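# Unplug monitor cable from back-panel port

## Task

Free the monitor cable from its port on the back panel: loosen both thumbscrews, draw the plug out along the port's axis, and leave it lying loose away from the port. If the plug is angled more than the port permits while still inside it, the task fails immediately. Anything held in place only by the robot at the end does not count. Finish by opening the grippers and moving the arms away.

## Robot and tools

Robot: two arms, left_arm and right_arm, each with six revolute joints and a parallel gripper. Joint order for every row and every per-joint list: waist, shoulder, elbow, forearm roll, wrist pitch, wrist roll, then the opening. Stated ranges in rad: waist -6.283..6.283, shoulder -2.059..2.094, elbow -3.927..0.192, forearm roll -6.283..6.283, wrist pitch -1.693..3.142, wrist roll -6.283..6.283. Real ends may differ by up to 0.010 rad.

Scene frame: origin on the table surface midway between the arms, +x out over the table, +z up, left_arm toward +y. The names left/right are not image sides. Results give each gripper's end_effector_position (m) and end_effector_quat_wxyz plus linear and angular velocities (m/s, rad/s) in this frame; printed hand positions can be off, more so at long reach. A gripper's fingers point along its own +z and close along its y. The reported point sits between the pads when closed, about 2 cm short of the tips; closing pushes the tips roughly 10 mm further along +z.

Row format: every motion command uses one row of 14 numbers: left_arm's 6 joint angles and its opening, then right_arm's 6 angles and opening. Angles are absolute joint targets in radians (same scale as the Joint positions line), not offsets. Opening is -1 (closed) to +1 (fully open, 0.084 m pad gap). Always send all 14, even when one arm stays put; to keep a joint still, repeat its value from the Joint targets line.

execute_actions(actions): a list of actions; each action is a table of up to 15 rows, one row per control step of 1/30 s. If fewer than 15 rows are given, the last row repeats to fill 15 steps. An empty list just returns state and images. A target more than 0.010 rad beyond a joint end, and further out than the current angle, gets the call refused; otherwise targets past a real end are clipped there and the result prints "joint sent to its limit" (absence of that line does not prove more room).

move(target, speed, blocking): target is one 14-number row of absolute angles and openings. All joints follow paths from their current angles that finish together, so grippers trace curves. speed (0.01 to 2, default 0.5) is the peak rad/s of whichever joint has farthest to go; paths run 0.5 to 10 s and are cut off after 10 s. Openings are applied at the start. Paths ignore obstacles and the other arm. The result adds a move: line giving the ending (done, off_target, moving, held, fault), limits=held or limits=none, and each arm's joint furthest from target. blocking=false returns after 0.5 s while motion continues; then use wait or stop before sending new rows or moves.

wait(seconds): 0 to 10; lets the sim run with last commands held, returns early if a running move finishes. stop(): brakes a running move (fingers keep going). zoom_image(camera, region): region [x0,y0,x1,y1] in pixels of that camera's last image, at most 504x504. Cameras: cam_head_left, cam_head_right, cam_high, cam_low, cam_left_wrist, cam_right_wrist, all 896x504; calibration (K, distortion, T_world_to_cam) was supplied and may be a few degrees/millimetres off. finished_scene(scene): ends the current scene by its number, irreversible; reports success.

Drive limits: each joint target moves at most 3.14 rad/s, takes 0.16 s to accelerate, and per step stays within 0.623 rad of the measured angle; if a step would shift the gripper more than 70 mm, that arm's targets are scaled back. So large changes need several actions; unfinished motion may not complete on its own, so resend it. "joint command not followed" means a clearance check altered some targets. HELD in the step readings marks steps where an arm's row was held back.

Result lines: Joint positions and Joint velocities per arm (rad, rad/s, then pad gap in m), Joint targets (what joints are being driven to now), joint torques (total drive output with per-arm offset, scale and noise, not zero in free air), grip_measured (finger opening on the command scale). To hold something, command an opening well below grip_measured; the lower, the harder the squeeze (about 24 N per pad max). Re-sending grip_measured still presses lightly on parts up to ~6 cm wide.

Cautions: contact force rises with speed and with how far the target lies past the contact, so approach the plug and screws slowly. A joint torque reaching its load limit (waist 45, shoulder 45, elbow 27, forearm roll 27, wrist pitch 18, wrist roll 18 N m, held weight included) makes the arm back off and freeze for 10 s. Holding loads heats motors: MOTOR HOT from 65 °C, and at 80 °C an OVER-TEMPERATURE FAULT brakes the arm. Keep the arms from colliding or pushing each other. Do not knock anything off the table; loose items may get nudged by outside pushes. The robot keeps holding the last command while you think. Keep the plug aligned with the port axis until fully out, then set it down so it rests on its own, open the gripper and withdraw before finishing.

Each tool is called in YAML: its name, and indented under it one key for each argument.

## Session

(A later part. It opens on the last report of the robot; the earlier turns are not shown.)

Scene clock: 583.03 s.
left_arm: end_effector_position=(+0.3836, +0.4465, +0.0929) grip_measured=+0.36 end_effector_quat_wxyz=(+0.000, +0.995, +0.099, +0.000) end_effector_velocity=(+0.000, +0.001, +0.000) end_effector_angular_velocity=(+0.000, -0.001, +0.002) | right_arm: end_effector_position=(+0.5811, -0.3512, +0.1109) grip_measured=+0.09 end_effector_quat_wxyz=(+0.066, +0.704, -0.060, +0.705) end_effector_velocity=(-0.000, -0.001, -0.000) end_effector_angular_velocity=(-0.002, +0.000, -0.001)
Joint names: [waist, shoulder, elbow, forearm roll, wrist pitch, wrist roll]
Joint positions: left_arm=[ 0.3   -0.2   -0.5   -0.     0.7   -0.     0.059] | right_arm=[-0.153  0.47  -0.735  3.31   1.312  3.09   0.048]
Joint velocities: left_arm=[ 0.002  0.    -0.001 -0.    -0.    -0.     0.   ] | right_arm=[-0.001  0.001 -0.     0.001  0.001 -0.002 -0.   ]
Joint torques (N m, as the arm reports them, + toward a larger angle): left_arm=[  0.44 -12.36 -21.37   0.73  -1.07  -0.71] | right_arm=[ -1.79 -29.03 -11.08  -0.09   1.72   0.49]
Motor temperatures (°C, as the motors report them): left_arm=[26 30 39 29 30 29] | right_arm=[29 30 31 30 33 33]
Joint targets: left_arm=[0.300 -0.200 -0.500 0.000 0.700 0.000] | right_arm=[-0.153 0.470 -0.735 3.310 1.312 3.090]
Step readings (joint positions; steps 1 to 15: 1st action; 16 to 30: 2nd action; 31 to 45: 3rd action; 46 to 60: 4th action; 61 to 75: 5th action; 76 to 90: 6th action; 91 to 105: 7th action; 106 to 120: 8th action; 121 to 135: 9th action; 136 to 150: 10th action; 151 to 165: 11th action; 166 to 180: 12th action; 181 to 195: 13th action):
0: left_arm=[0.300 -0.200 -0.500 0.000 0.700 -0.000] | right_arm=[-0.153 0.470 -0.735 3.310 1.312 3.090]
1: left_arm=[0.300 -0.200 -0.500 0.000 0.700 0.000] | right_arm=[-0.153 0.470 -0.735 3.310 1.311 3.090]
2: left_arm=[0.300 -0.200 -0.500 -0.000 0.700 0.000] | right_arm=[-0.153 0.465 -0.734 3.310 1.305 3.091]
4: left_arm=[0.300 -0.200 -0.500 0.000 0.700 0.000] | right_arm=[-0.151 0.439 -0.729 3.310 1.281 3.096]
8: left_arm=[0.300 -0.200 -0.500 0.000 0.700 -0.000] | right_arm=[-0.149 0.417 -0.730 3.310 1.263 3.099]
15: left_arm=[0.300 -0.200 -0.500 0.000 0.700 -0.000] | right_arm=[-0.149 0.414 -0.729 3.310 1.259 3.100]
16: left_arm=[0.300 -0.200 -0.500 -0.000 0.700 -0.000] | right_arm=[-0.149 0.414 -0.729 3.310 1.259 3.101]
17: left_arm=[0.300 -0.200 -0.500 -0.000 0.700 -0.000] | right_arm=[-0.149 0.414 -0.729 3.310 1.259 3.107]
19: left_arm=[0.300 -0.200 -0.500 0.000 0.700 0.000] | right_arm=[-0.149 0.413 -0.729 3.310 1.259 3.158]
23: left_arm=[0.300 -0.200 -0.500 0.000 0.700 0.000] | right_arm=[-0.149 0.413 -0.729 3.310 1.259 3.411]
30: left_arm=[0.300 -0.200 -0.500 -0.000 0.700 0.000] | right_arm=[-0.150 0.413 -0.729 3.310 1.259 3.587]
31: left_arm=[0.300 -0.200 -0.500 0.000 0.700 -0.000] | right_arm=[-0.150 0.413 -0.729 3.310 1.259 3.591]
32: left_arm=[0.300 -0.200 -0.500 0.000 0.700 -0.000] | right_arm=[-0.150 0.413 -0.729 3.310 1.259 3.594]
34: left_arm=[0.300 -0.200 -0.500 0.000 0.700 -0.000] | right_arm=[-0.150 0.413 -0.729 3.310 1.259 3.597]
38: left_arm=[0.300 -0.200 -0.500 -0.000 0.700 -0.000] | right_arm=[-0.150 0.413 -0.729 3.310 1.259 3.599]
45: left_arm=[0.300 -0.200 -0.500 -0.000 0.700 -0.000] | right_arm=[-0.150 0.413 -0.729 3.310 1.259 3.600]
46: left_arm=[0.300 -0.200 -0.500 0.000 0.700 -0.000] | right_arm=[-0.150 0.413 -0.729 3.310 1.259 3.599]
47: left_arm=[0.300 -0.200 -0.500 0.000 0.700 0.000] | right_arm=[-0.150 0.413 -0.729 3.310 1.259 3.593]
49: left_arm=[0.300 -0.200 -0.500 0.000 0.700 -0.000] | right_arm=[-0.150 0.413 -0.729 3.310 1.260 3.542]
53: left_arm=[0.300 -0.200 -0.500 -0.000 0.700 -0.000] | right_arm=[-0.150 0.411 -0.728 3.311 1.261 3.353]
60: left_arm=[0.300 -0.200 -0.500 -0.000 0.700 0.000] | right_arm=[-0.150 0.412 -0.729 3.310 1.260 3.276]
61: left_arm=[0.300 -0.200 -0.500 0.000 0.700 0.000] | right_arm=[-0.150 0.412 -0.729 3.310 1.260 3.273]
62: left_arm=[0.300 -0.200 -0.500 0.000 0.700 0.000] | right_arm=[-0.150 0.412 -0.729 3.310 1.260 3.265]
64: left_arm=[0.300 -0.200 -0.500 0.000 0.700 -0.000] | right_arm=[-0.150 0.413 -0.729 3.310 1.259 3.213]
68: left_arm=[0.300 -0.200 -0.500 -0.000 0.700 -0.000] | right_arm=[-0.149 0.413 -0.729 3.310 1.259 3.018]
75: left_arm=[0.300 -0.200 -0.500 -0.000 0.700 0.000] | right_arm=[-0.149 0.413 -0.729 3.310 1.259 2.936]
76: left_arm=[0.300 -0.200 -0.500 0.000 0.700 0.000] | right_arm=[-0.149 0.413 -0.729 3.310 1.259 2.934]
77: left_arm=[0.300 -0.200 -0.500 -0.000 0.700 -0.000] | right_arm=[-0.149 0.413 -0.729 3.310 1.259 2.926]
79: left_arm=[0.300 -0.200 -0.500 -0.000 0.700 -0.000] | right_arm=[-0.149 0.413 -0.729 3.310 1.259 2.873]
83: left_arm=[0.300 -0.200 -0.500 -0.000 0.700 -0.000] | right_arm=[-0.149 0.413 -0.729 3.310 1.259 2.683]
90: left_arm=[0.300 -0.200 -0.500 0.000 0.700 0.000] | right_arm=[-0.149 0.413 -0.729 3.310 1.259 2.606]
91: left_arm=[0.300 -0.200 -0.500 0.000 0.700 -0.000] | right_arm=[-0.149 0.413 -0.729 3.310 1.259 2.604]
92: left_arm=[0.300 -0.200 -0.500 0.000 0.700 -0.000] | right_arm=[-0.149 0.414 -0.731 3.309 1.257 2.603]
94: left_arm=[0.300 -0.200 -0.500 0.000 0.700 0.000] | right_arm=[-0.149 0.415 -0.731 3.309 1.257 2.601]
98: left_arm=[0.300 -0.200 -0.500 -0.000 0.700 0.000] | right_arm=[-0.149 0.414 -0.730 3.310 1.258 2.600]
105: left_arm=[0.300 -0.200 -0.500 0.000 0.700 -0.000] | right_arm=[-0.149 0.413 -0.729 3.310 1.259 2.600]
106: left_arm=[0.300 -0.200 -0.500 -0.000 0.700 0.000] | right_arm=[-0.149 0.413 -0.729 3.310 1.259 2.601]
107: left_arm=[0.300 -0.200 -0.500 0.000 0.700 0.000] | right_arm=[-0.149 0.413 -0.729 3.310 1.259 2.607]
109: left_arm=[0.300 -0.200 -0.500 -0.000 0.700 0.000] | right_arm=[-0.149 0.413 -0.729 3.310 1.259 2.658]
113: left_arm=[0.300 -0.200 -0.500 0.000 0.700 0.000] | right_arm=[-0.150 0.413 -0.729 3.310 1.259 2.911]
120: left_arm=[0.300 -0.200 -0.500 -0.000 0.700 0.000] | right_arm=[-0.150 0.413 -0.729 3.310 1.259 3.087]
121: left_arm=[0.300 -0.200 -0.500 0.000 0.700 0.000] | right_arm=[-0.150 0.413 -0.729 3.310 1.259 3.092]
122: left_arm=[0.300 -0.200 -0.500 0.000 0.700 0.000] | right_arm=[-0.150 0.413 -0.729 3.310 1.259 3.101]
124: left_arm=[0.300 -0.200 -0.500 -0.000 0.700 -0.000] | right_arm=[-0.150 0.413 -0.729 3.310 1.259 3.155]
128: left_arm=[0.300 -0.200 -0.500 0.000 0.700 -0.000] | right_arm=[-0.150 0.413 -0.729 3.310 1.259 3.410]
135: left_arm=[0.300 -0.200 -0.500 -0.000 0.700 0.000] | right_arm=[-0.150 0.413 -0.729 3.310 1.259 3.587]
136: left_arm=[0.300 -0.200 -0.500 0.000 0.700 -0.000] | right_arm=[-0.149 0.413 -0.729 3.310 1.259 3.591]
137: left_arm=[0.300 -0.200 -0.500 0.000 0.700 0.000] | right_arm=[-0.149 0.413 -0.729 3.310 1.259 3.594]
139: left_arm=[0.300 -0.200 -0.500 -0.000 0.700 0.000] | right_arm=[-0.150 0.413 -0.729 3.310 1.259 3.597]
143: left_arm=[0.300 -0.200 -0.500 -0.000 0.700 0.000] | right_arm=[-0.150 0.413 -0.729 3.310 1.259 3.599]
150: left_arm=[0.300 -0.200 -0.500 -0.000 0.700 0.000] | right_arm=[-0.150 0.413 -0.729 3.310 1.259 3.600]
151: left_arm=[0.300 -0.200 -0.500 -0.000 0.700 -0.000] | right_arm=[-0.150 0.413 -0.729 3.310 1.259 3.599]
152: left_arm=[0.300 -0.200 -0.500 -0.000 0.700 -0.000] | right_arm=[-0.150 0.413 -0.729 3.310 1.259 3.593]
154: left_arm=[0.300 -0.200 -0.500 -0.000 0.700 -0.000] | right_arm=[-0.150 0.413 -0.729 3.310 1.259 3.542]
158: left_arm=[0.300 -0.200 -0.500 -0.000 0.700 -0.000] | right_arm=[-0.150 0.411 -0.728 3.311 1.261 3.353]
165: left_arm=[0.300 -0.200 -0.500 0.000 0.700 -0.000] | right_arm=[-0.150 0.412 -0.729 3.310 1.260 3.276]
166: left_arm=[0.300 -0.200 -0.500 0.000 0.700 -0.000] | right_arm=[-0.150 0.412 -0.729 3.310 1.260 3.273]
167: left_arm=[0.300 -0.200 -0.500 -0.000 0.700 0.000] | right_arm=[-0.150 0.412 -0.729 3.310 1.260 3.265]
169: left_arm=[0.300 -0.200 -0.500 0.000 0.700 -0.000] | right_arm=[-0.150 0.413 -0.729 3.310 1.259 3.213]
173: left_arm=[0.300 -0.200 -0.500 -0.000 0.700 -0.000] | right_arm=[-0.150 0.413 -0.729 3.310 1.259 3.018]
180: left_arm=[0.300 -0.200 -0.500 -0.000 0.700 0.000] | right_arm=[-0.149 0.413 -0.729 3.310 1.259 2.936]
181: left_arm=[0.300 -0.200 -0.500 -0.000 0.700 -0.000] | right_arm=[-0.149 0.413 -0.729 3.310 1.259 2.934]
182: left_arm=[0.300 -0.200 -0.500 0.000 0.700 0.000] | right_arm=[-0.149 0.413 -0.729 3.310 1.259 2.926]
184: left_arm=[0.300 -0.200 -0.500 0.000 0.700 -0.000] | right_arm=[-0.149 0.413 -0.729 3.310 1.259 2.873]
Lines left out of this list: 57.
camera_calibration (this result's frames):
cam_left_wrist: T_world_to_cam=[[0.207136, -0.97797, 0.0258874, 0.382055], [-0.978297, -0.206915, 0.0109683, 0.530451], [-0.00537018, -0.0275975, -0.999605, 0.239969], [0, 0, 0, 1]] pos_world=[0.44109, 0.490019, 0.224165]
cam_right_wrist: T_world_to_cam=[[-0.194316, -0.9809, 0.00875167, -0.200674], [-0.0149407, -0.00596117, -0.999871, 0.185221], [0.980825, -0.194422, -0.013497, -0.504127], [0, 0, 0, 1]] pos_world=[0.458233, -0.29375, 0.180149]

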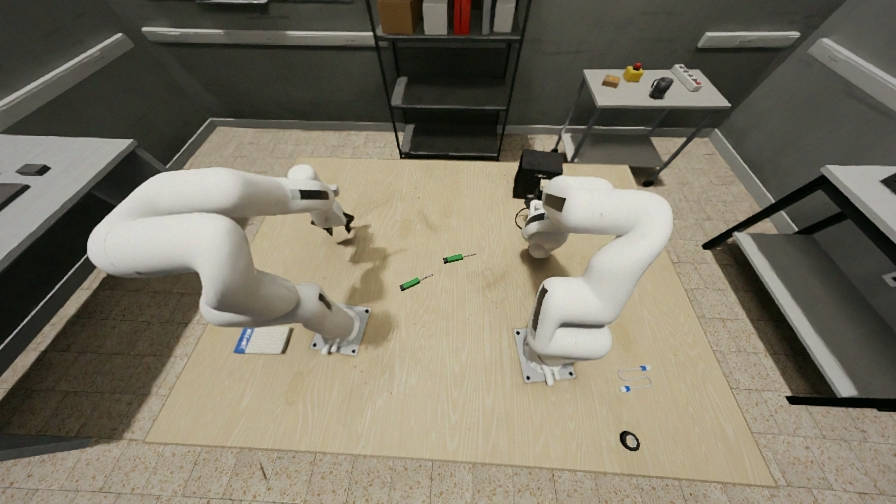

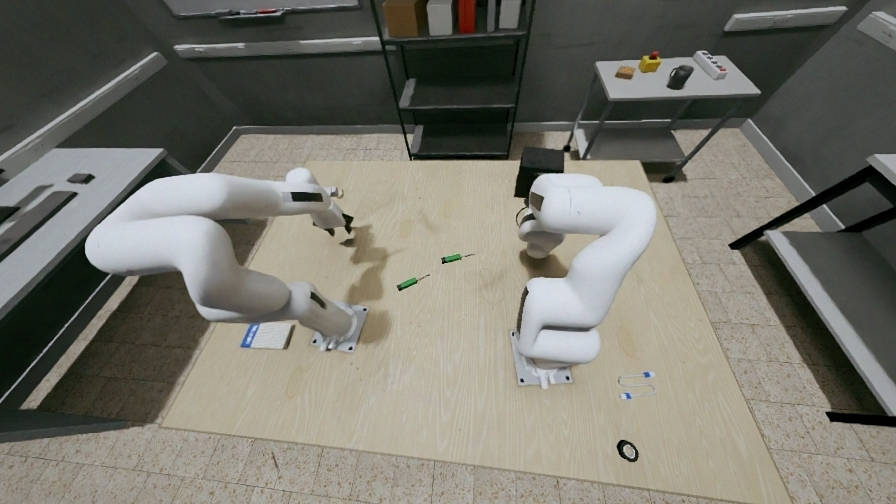

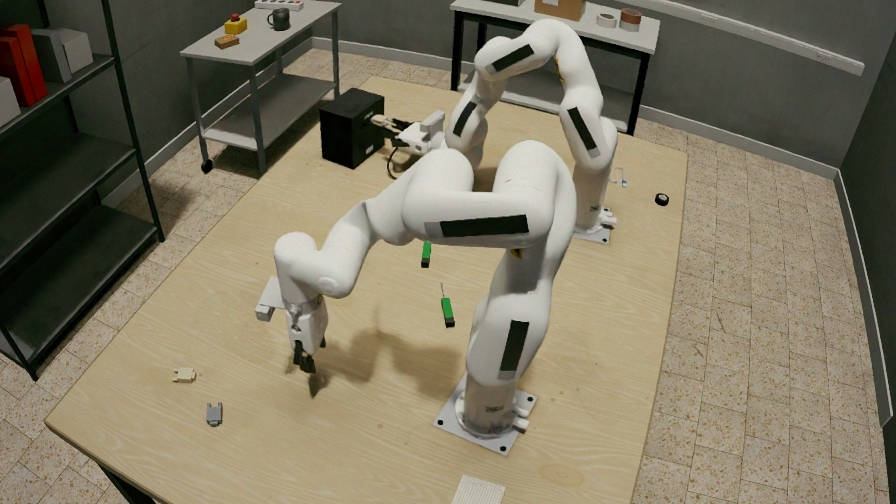

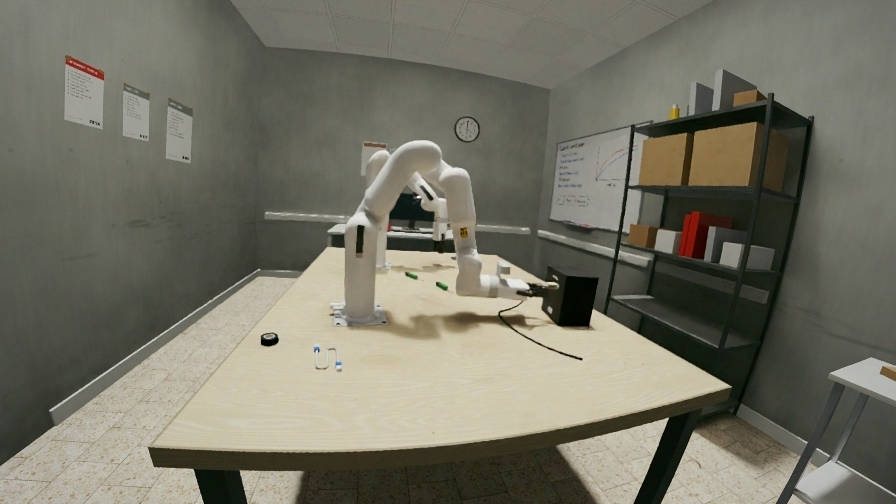

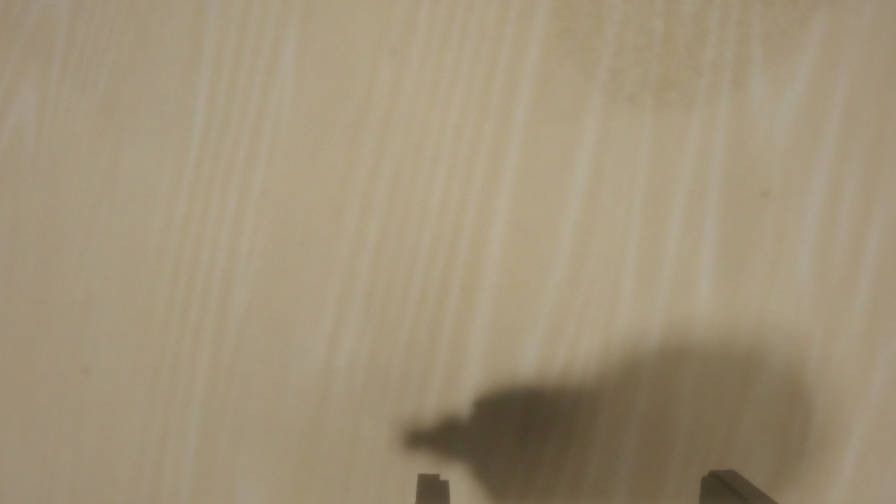

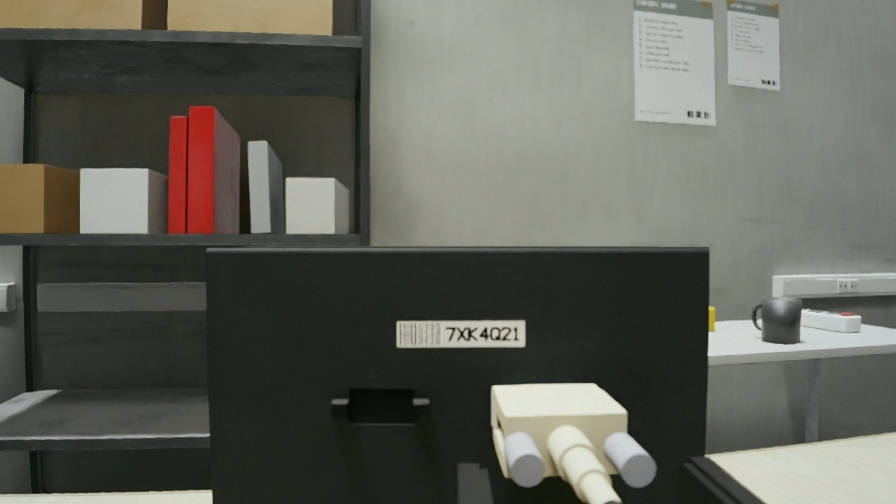

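move:
  target: [0.3,-0.2,-0.5,0,0.7,0,0.37,-0.1495,0.413,-0.729,3.31,1.259,3.09,0.1]
  speed: 0.15

move:
  target: [0.3,-0.2,-0.5,0,0.7,0,0.37,-0.1565,0.445,-0.784,3.304,1.237,3.09,0.1]
  speed: 0.1

move:
  target: [0.3,-0.2,-0.5,0,0.7,0,0.37,-0.1565,0.445,-0.784,3.304,1.237,3.09,-0.8]

move:
  target: [0.3,-0.2,-0.5,0,0.7,0,0.37,-0.1495,0.413,-0.729,3.31,1.259,3.09,-0.8]
  speed: 0.04

Scene clock: 596.47 s.
left_arm: end_effector_position=(+0.3836, +0.4465, +0.0929) grip_measured=+0.36 end_effector_quat_wxyz=(+0.000, +0.995, +0.099, +0.000) end_effector_velocity=(-0.000, -0.000, -0.001) end_effector_angular_velocity=(-0.000, +0.001, +0.000) | right_arm: end_effector_position=(+0.5835, -0.3479, +0.1286) grip_measured=+0.09 end_effector_quat_wxyz=(+0.061, +0.705, -0.061, +0.704) end_effector_velocity=(+0.000, +0.000, +0.001) end_effector_angular_velocity=(-0.000, -0.001, +0.000)
Joint names: [waist, shoulder, elbow, forearm roll, wrist pitch, wrist roll]
Joint positions: left_arm=[ 0.3   -0.2   -0.5   -0.     0.7    0.     0.059] | right_arm=[-0.15   0.413 -0.729  3.31   1.259  3.09   0.048]
Joint velocities: left_arm=[ 0.     0.001  0.001 -0.    -0.001 -0.    -0.   ] | right_arm=[ 0.001 -0.002 -0.     0.    -0.001 -0.    -0.   ]
Joint torques (N m, as the arm reports them, + toward a larger angle): left_arm=[  1.45 -12.56 -20.87  -0.49  -1.34  -0.7 ] | right_arm=[ -2.34 -30.44 -12.65  -0.13   1.76   0.54]
Motor temperatures (°C, as the motors report them): left_arm=[26 30 39 29 30 29] | right_arm=[29 30 31 30 33 33]
Joint targets: left_arm=[0.300 -0.200 -0.500 0.000 0.700 0.000] | right_arm=[-0.149 0.413 -0.729 3.310 1.259 3.090]
move: done; limits=none; left_arm: farthest joint: the waist, 0.000 radians from its target (0.000 radians at the start); right_arm: farthest joint: the waist, 0.000 radians from its target (0.003 radians at the start)
camera_calibration (this result's frames):
cam_left_wrist: T_world_to_cam=[[0.207135, -0.97797, 0.0258875, 0.382055], [-0.978298, -0.206915, 0.0109682, 0.53045], [-0.00537006, -0.0275976, -0.999605, 0.239969], [0, 0, 0, 1]] pos_world=[0.44109, 0.490019, 0.224165]
cam_right_wrist: T_world_to_cam=[[-0.188406, -0.982091, 0.000677007, -0.199966], [-0.0164135, 0.00245955, -0.999862, 0.206676], [0.981954, -0.188391, -0.016583, -0.503706], [0, 0, 0, 1]] pos_world=[0.460333, -0.291787, 0.19843]

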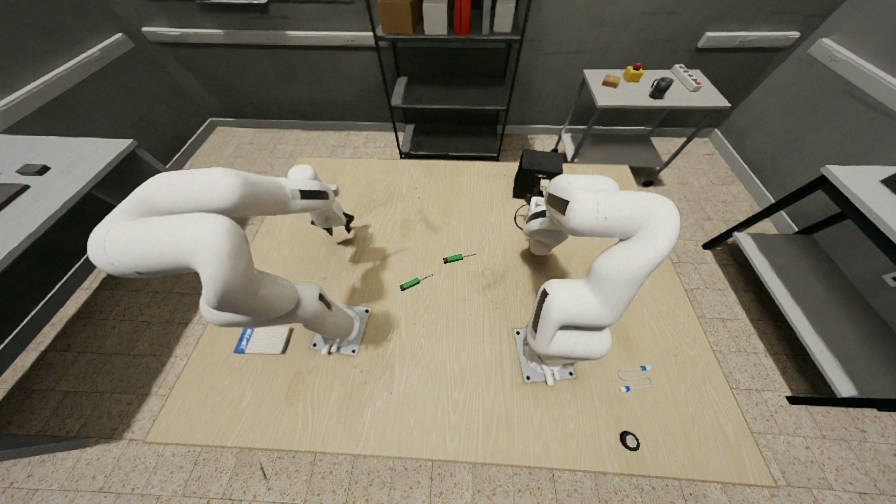

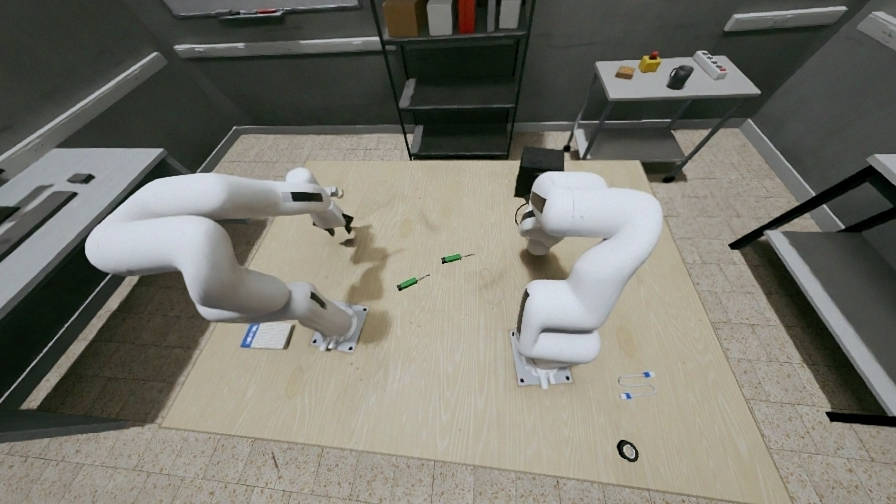

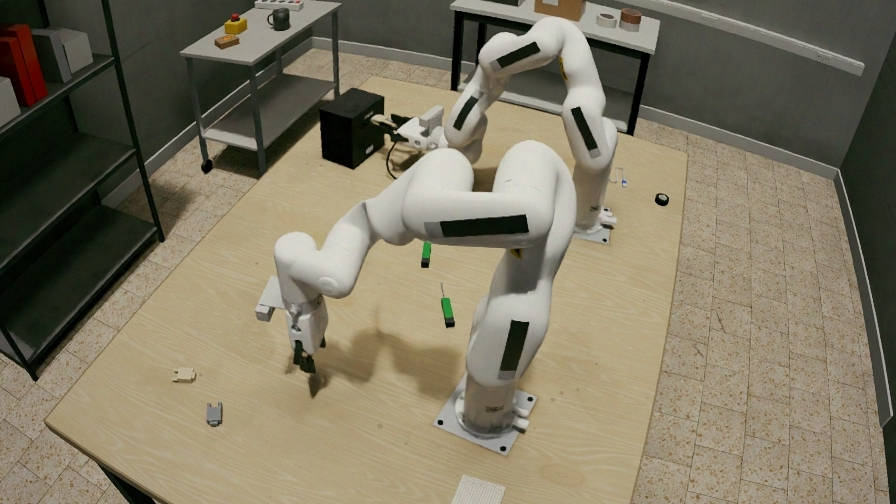

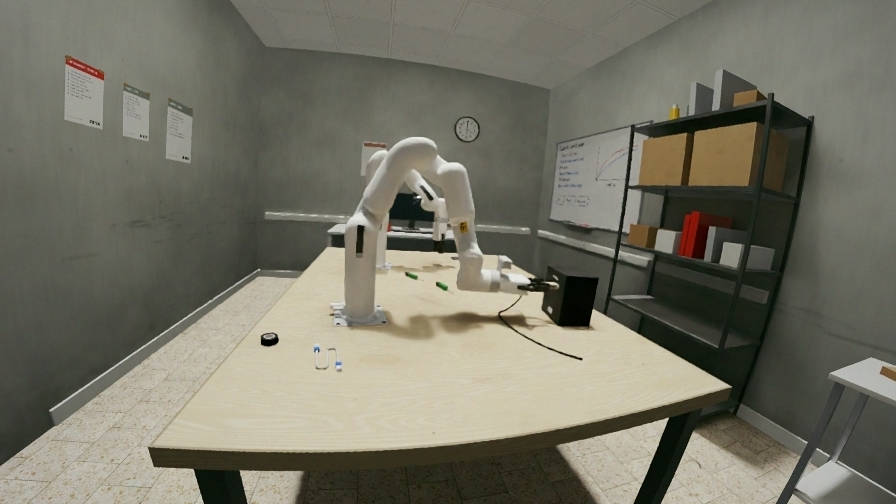

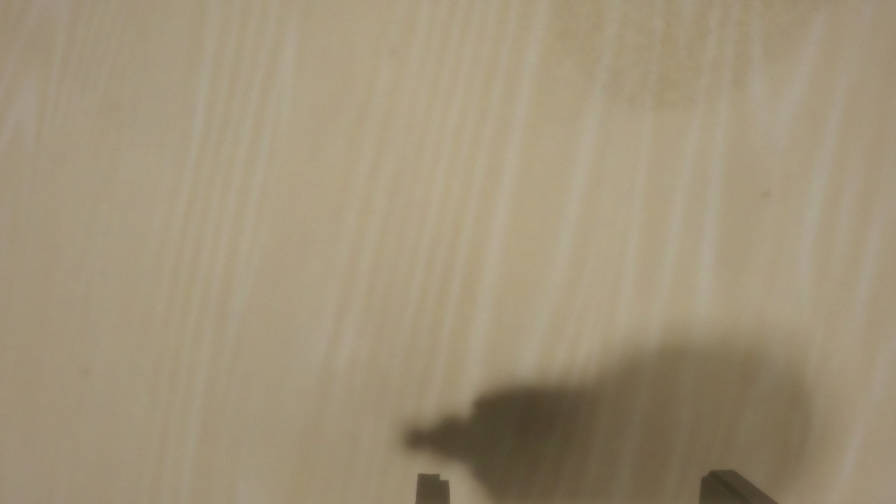

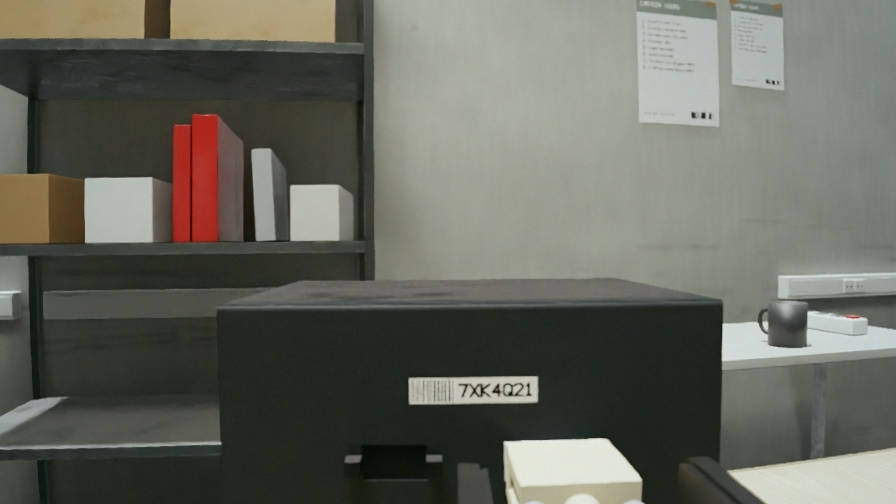

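Scene clock: 597.43 s.
left_arm: end_effector_position=(+0.3836, +0.4465, +0.0929) grip_measured=+0.36 end_effector_quat_wxyz=(+0.000, +0.995, +0.099, +0.000) end_effector_velocity=(+0.000, -0.000, +0.000) end_effector_angular_velocity=(-0.001, -0.001, +0.001) | right_arm: end_effector_position=(+0.5977, -0.3502, +0.1274) grip_measured=+0.09 end_effector_quat_wxyz=(+0.060, +0.704, -0.062, +0.704) end_effector_velocity=(+0.002, -0.001, +0.002) end_effector_angular_velocity=(-0.000, -0.006, -0.002)
Joint names: [waist, shoulder, elbow, forearm roll, wrist pitch, wrist roll]
Joint positions: left_arm=[ 0.3   -0.2   -0.5    0.     0.7    0.     0.059] | right_arm=[-0.156  0.445 -0.783  3.304  1.237  3.09   0.048]
Joint velocities: left_arm=[-0.    -0.    -0.    -0.001 -0.    -0.     0.   ] | right_arm=[-0.001  0.001 -0.004  0.001  0.003 -0.     0.   ]
Joint torques (N m, as the arm reports them, + toward a larger angle): left_arm=[  0.4  -12.7  -21.06   0.34  -1.32  -0.59] | right_arm=[ -5.72 -34.83 -17.66   0.39   2.79   0.4 ]
Motor temperatures (°C, as the motors report them): left_arm=[26 30 39 29 30 29] | right_arm=[29 30 31 30 33 33]
Joint targets: left_arm=[0.300 -0.200 -0.500 0.000 0.700 0.000] | right_arm=[-0.156 0.445 -0.784 3.304 1.237 3.090]
move: done; limits=none; left_arm: farthest joint: the waist, 0.000 radians from its target (0.000 radians at the start); right_arm: farthest joint: the elbow, 0.001 radians from its target (0.055 radians at the start)
camera_calibration (this result's frames):
cam_left_wrist: T_world_to_cam=[[0.207135, -0.97797, 0.0258873, 0.382055], [-0.978298, -0.206914, 0.0109684, 0.53045], [-0.00537032, -0.0275975, -0.999605, 0.239969], [0, 0, 0, 1]] pos_world=[0.44109, 0.490019, 0.224165]
cam_right_wrist: T_world_to_cam=[[-0.188129, -0.982144, -0.000900077, -0.1996], [-0.0160829, 0.00399699, -0.999863, 0.206072], [0.982013, -0.188089, -0.0165477, -0.51809], [0, 0, 0, 1]] pos_world=[0.474534, -0.294307, 0.197291]

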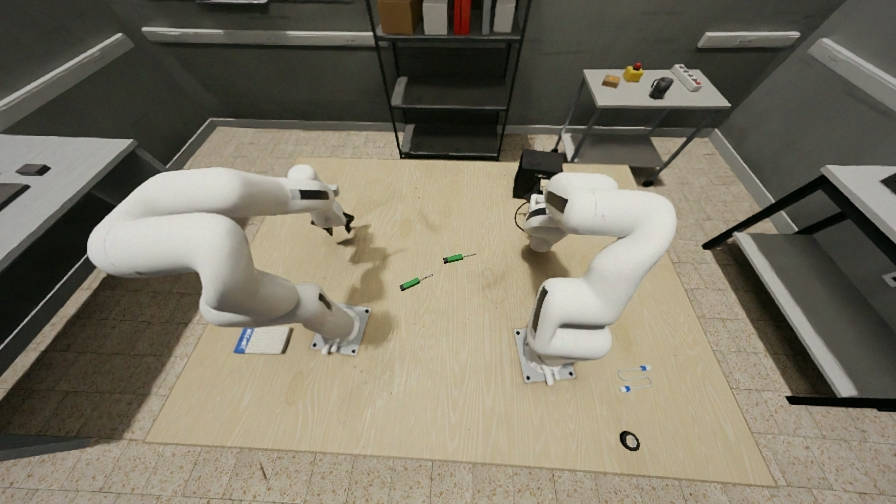

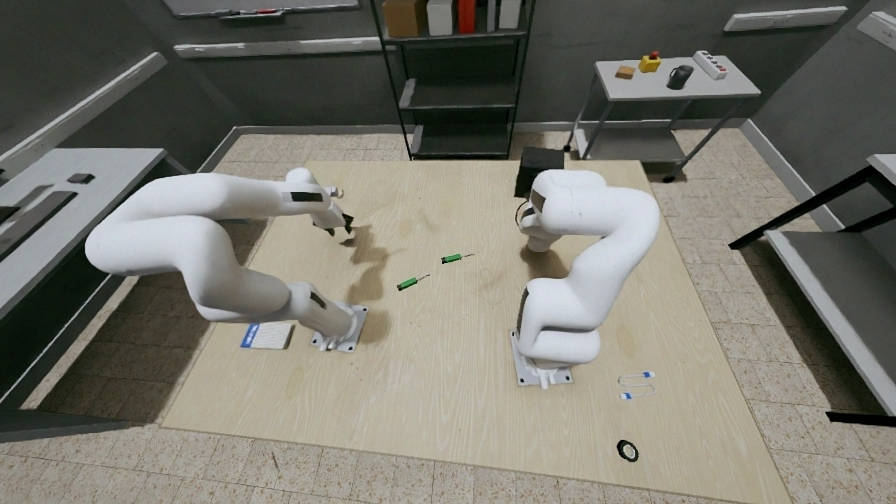

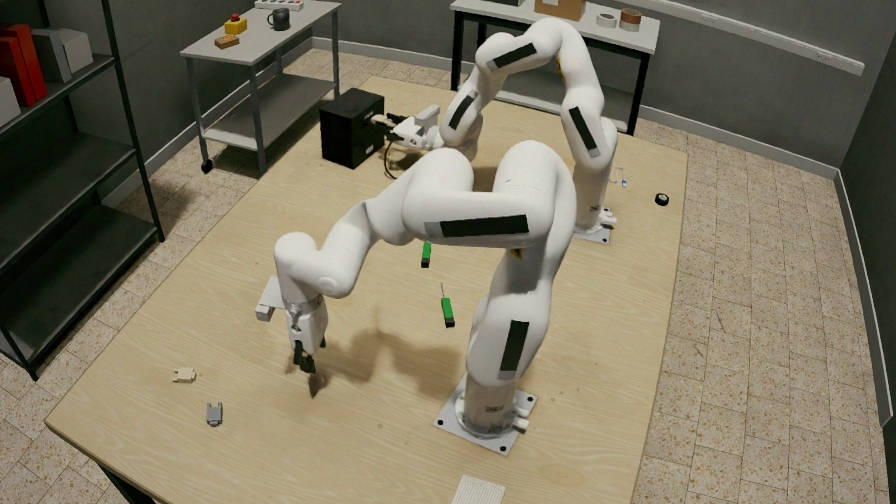

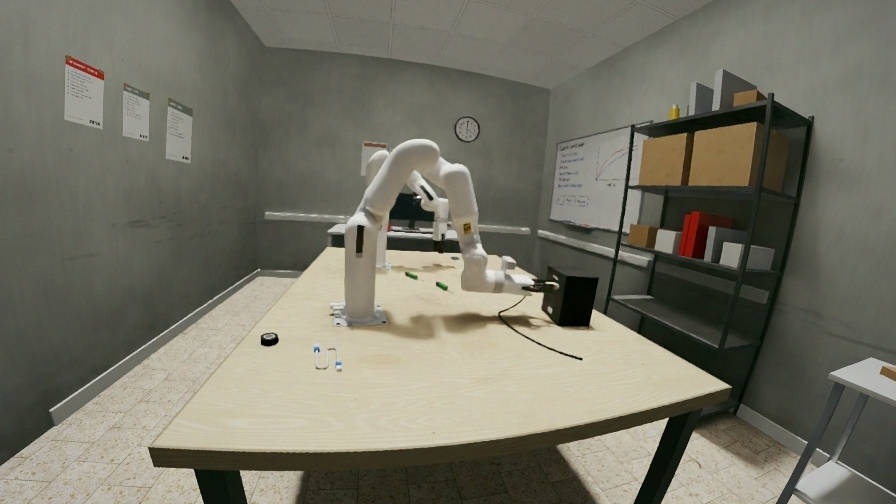

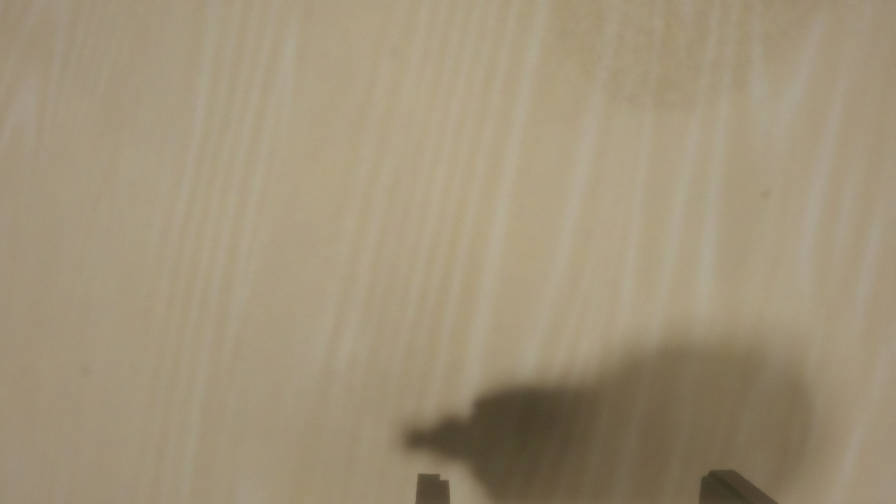

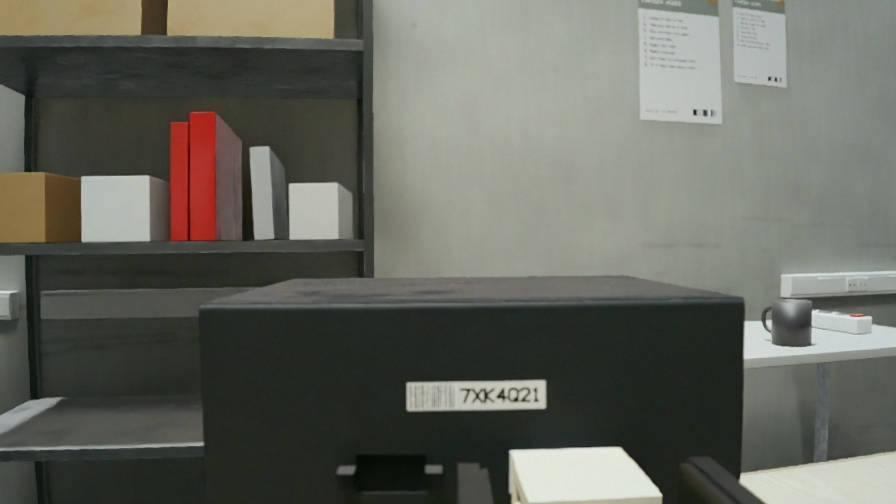

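Scene clock: 598.13 s.
left_arm: end_effector_position=(+0.3836, +0.4465, +0.0929) grip_measured=+0.36 end_effector_quat_wxyz=(+0.000, +0.995, +0.099, +0.000) end_effector_velocity=(+0.000, -0.000, +0.001) end_effector_angular_velocity=(+0.000, -0.002, -0.001) | right_arm: end_effector_position=(+0.5978, -0.3507, +0.1276) grip_measured=-0.29 end_effector_quat_wxyz=(+0.061, +0.704, -0.062, +0.705) end_effector_velocity=(+0.000, +0.000, +0.000) end_effector_angular_velocity=(+0.001, -0.001, +0.001)
Joint names: [waist, shoulder, elbow, forearm roll, wrist pitch, wrist roll]
Joint positions: left_arm=[ 0.3   -0.2   -0.5    0.     0.7    0.     0.059] | right_arm=[-0.157  0.445 -0.783  3.304  1.237  3.09   0.032]
Joint velocities: left_arm=[-0.    -0.002  0.    -0.    -0.     0.001  0.   ] | right_arm=[ 0.001  0.    -0.001  0.    -0.     0.001  0.   ]
Joint torques (N m, as the arm reports them, + toward a larger angle): left_arm=[  0.51 -12.13 -21.23   0.14  -1.14  -0.62] | right_arm=[ -2.14 -34.7  -19.8   -0.41   2.6    0.36]
Motor temperatures (°C, as the motors report them): left_arm=[26 30 39 29 30 29] | right_arm=[29 30 31 30 33 33]
Joint targets: left_arm=[0.300 -0.200 -0.500 0.000 0.700 0.000] | right_arm=[-0.156 0.445 -0.784 3.304 1.237 3.090]
move: done; limits=none; left_arm: farthest joint: the waist, 0.000 radians from its target (0.000 radians at the start); right_arm: farthest joint: the elbow, 0.001 radians from its target (0.001 radians at the start)
camera_calibration (this result's frames):
cam_left_wrist: T_world_to_cam=[[0.207135, -0.97797, 0.0258874, 0.382055], [-0.978298, -0.206914, 0.0109683, 0.53045], [-0.00537023, -0.0275975, -0.999605, 0.239969], [0, 0, 0, 1]] pos_world=[0.44109, 0.490019, 0.224165]
cam_right_wrist: T_world_to_cam=[[-0.189069, -0.981963, -0.00107311, -0.199402], [-0.0154536, 0.00406813, -0.999872, 0.205973], [0.981842, -0.189028, -0.015944, -0.518556], [0, 0, 0, 1]] pos_world=[0.474622, -0.294665, 0.197465]

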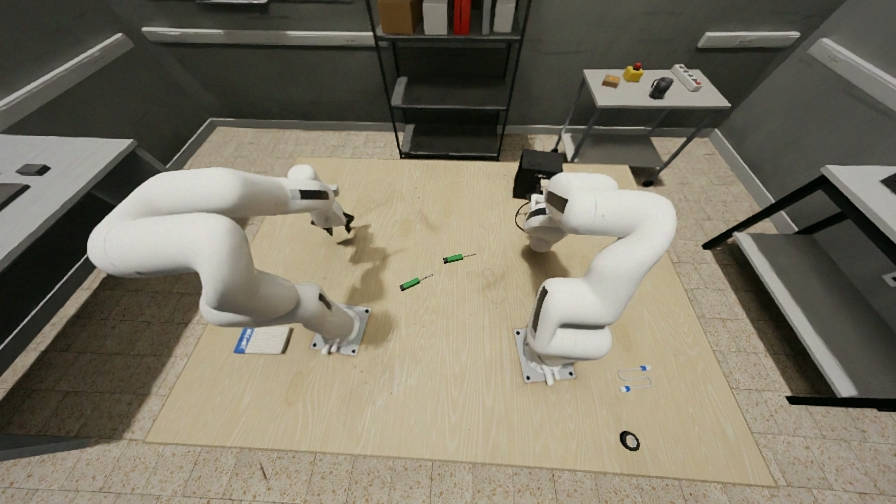

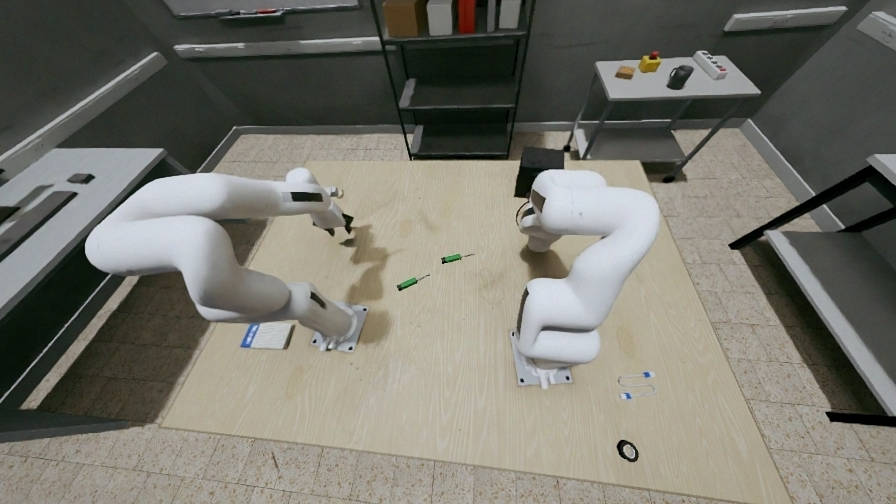

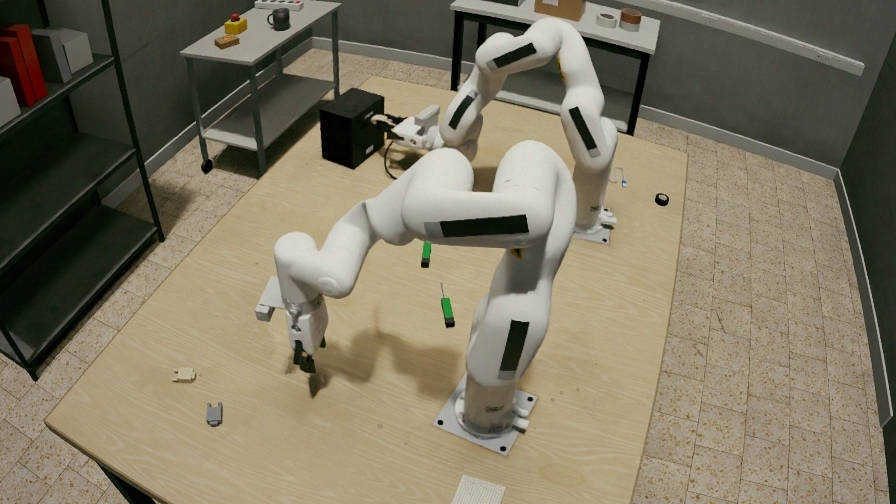

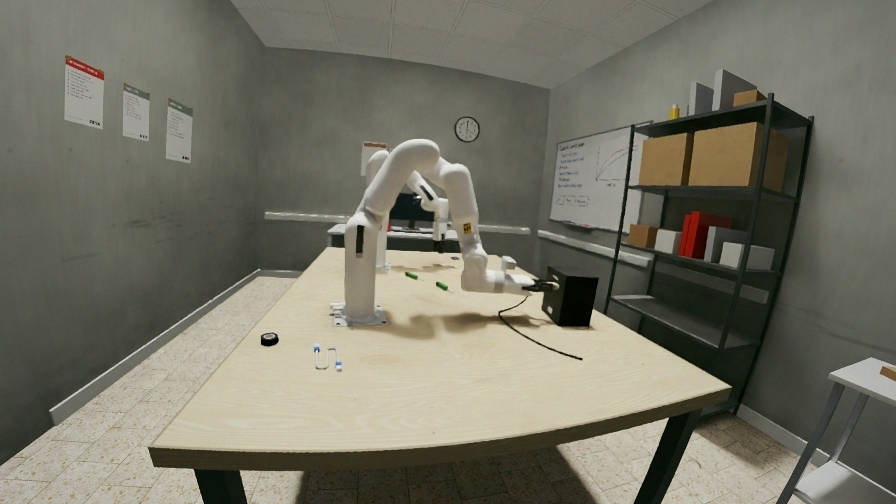

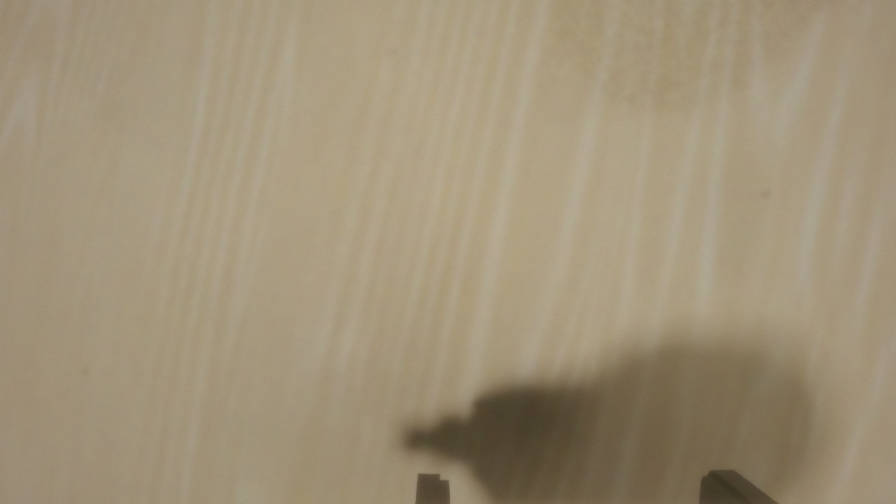

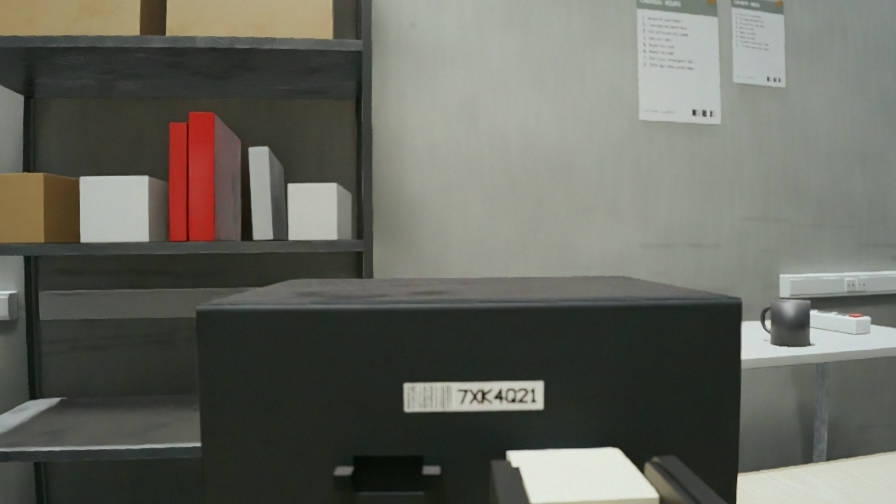

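Scene clock: 599.77 s.
left_arm: end_effector_position=(+0.3836, +0.4465, +0.0929) grip_measured=+0.36 end_effector_quat_wxyz=(+0.000, +0.995, +0.099, +0.000) end_effector_velocity=(-0.000, -0.000, -0.000) end_effector_angular_velocity=(-0.001, +0.001, +0.000) | right_arm: end_effector_position=(+0.5846, -0.3480, +0.1305) grip_measured=-0.30 end_effector_quat_wxyz=(+0.061, +0.703, -0.061, +0.706) end_effector_velocity=(+0.000, +0.000, -0.001) end_effector_angular_velocity=(+0.002, +0.001, +0.000)
Joint names: [waist, shoulder, elbow, forearm roll, wrist pitch, wrist roll]
Joint positions: left_arm=[ 0.3   -0.2   -0.5    0.     0.7   -0.     0.059] | right_arm=[-0.15   0.412 -0.732  3.31   1.26   3.09   0.031]
Joint velocities: left_arm=[-0.    -0.001  0.001 -0.001  0.001 -0.     0.   ] | right_arm=[ 0.     0.001 -0.001  0.    -0.001  0.002  0.   ]
Joint torques (N m, as the arm reports them, + toward a larger angle): left_arm=[  0.36 -12.56 -21.18   0.05  -1.39  -0.69] | right_arm=[ -0.86 -24.12   3.43   0.14  -0.15   0.37]
Motor temperatures (°C, as the motors report them): left_arm=[26 30 39 29 30 29] | right_arm=[29 30 31 30 33 33]
Joint targets: left_arm=[0.300 -0.200 -0.500 0.000 0.700 0.000] | right_arm=[-0.149 0.413 -0.729 3.310 1.259 3.090]
move: done; limits=none; left_arm: farthest joint: the waist, 0.000 radians from its target (0.000 radians at the start); right_arm: farthest joint: the elbow, 0.003 radians from its target (0.054 radians at the start)
camera_calibration (this result's frames):
cam_left_wrist: T_world_to_cam=[[0.207136, -0.97797, 0.0258874, 0.382055], [-0.978298, -0.206915, 0.010968, 0.530451], [-0.00536988, -0.0275974, -0.999605, 0.239969], [0, 0, 0, 1]] pos_world=[0.44109, 0.490019, 0.224165]
cam_right_wrist: T_world_to_cam=[[-0.188552, -0.982063, 0.0000268817, -0.199671], [-0.0119715, 0.00227109, -0.999926, 0.205978], [0.98199, -0.188538, -0.012185, -0.505509], [0, 0, 0, 1]] pos_world=[0.461222, -0.291865, 0.199809]

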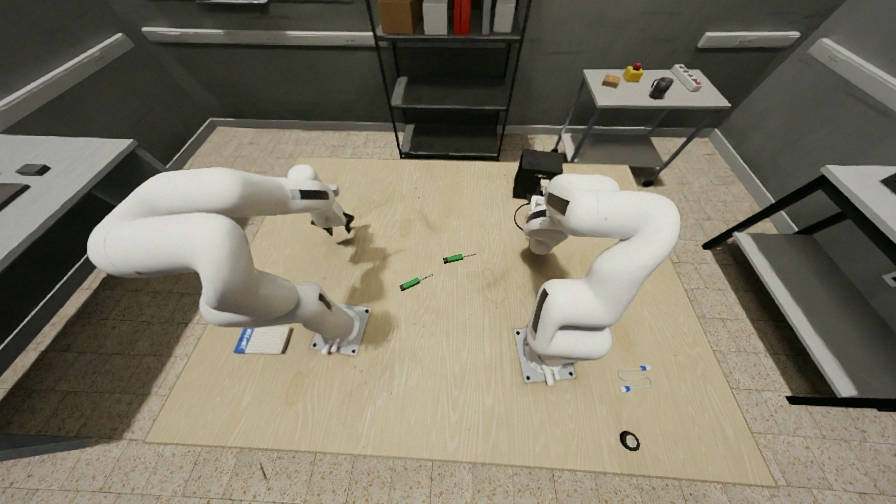

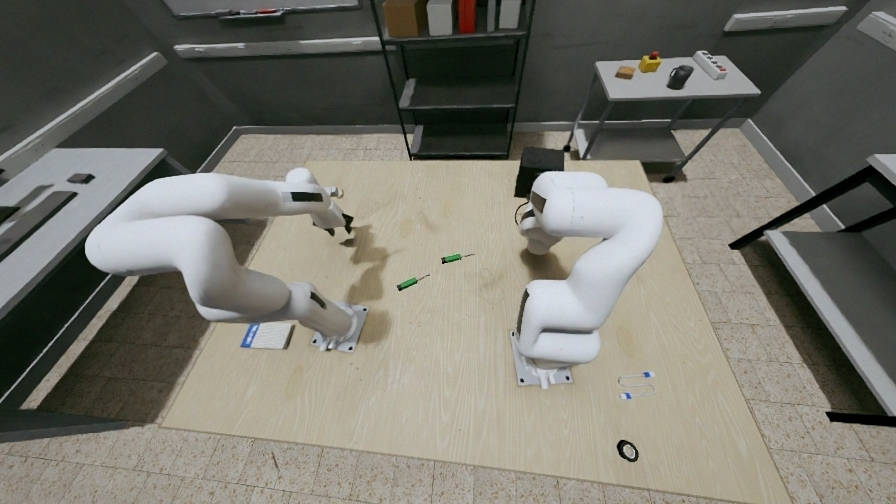

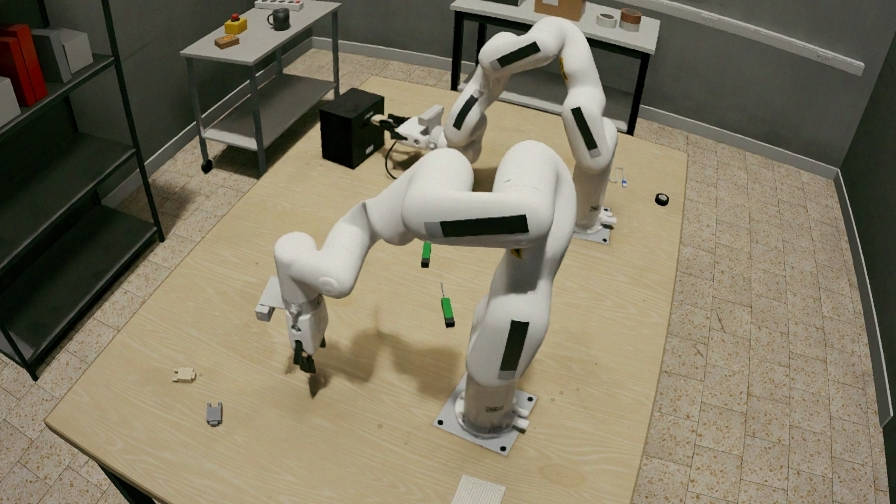

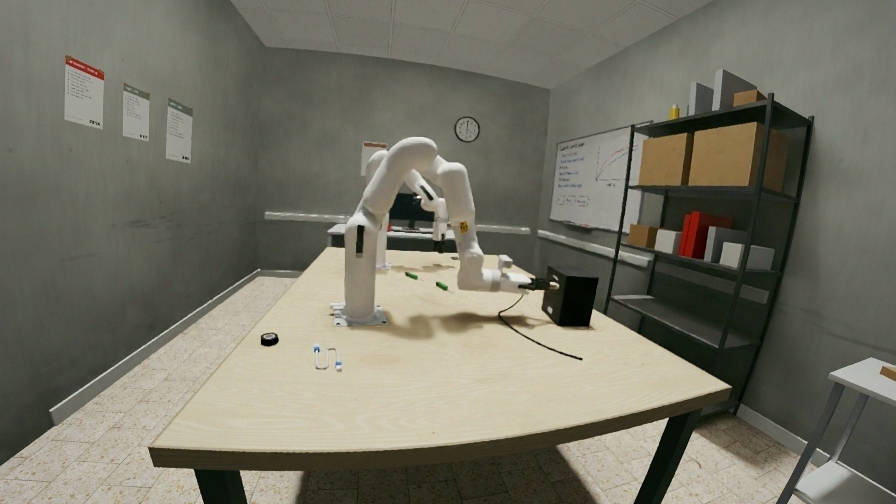

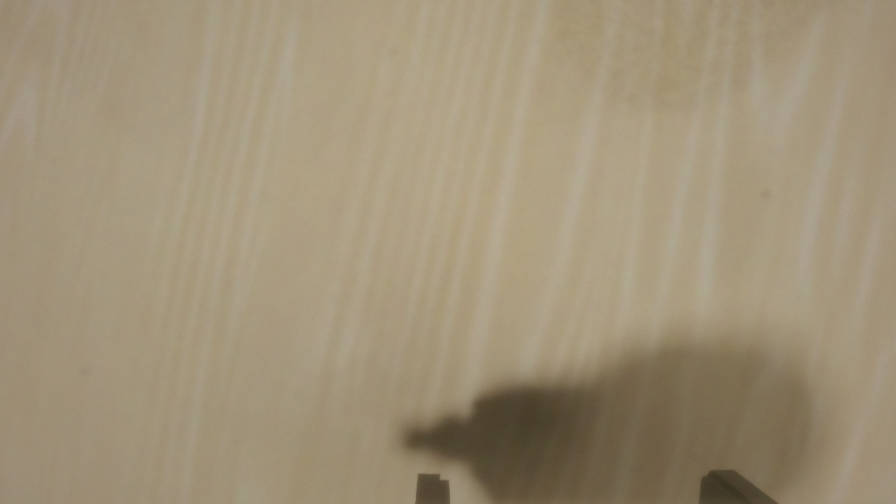

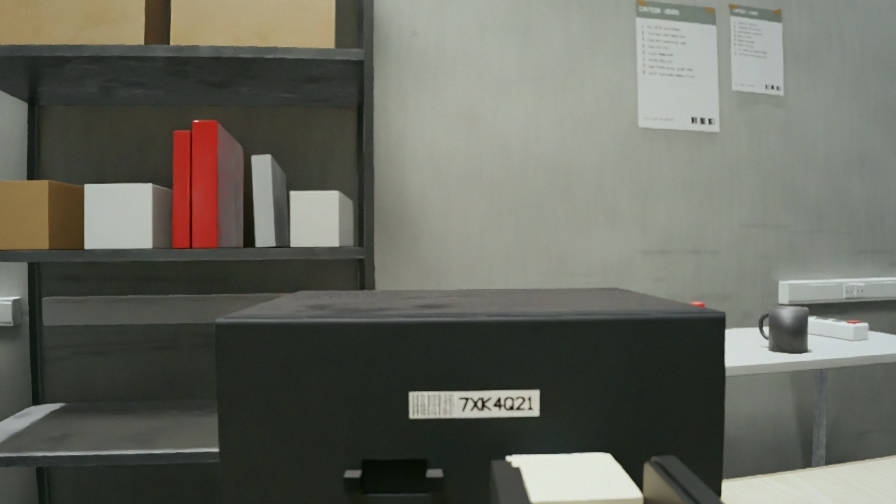

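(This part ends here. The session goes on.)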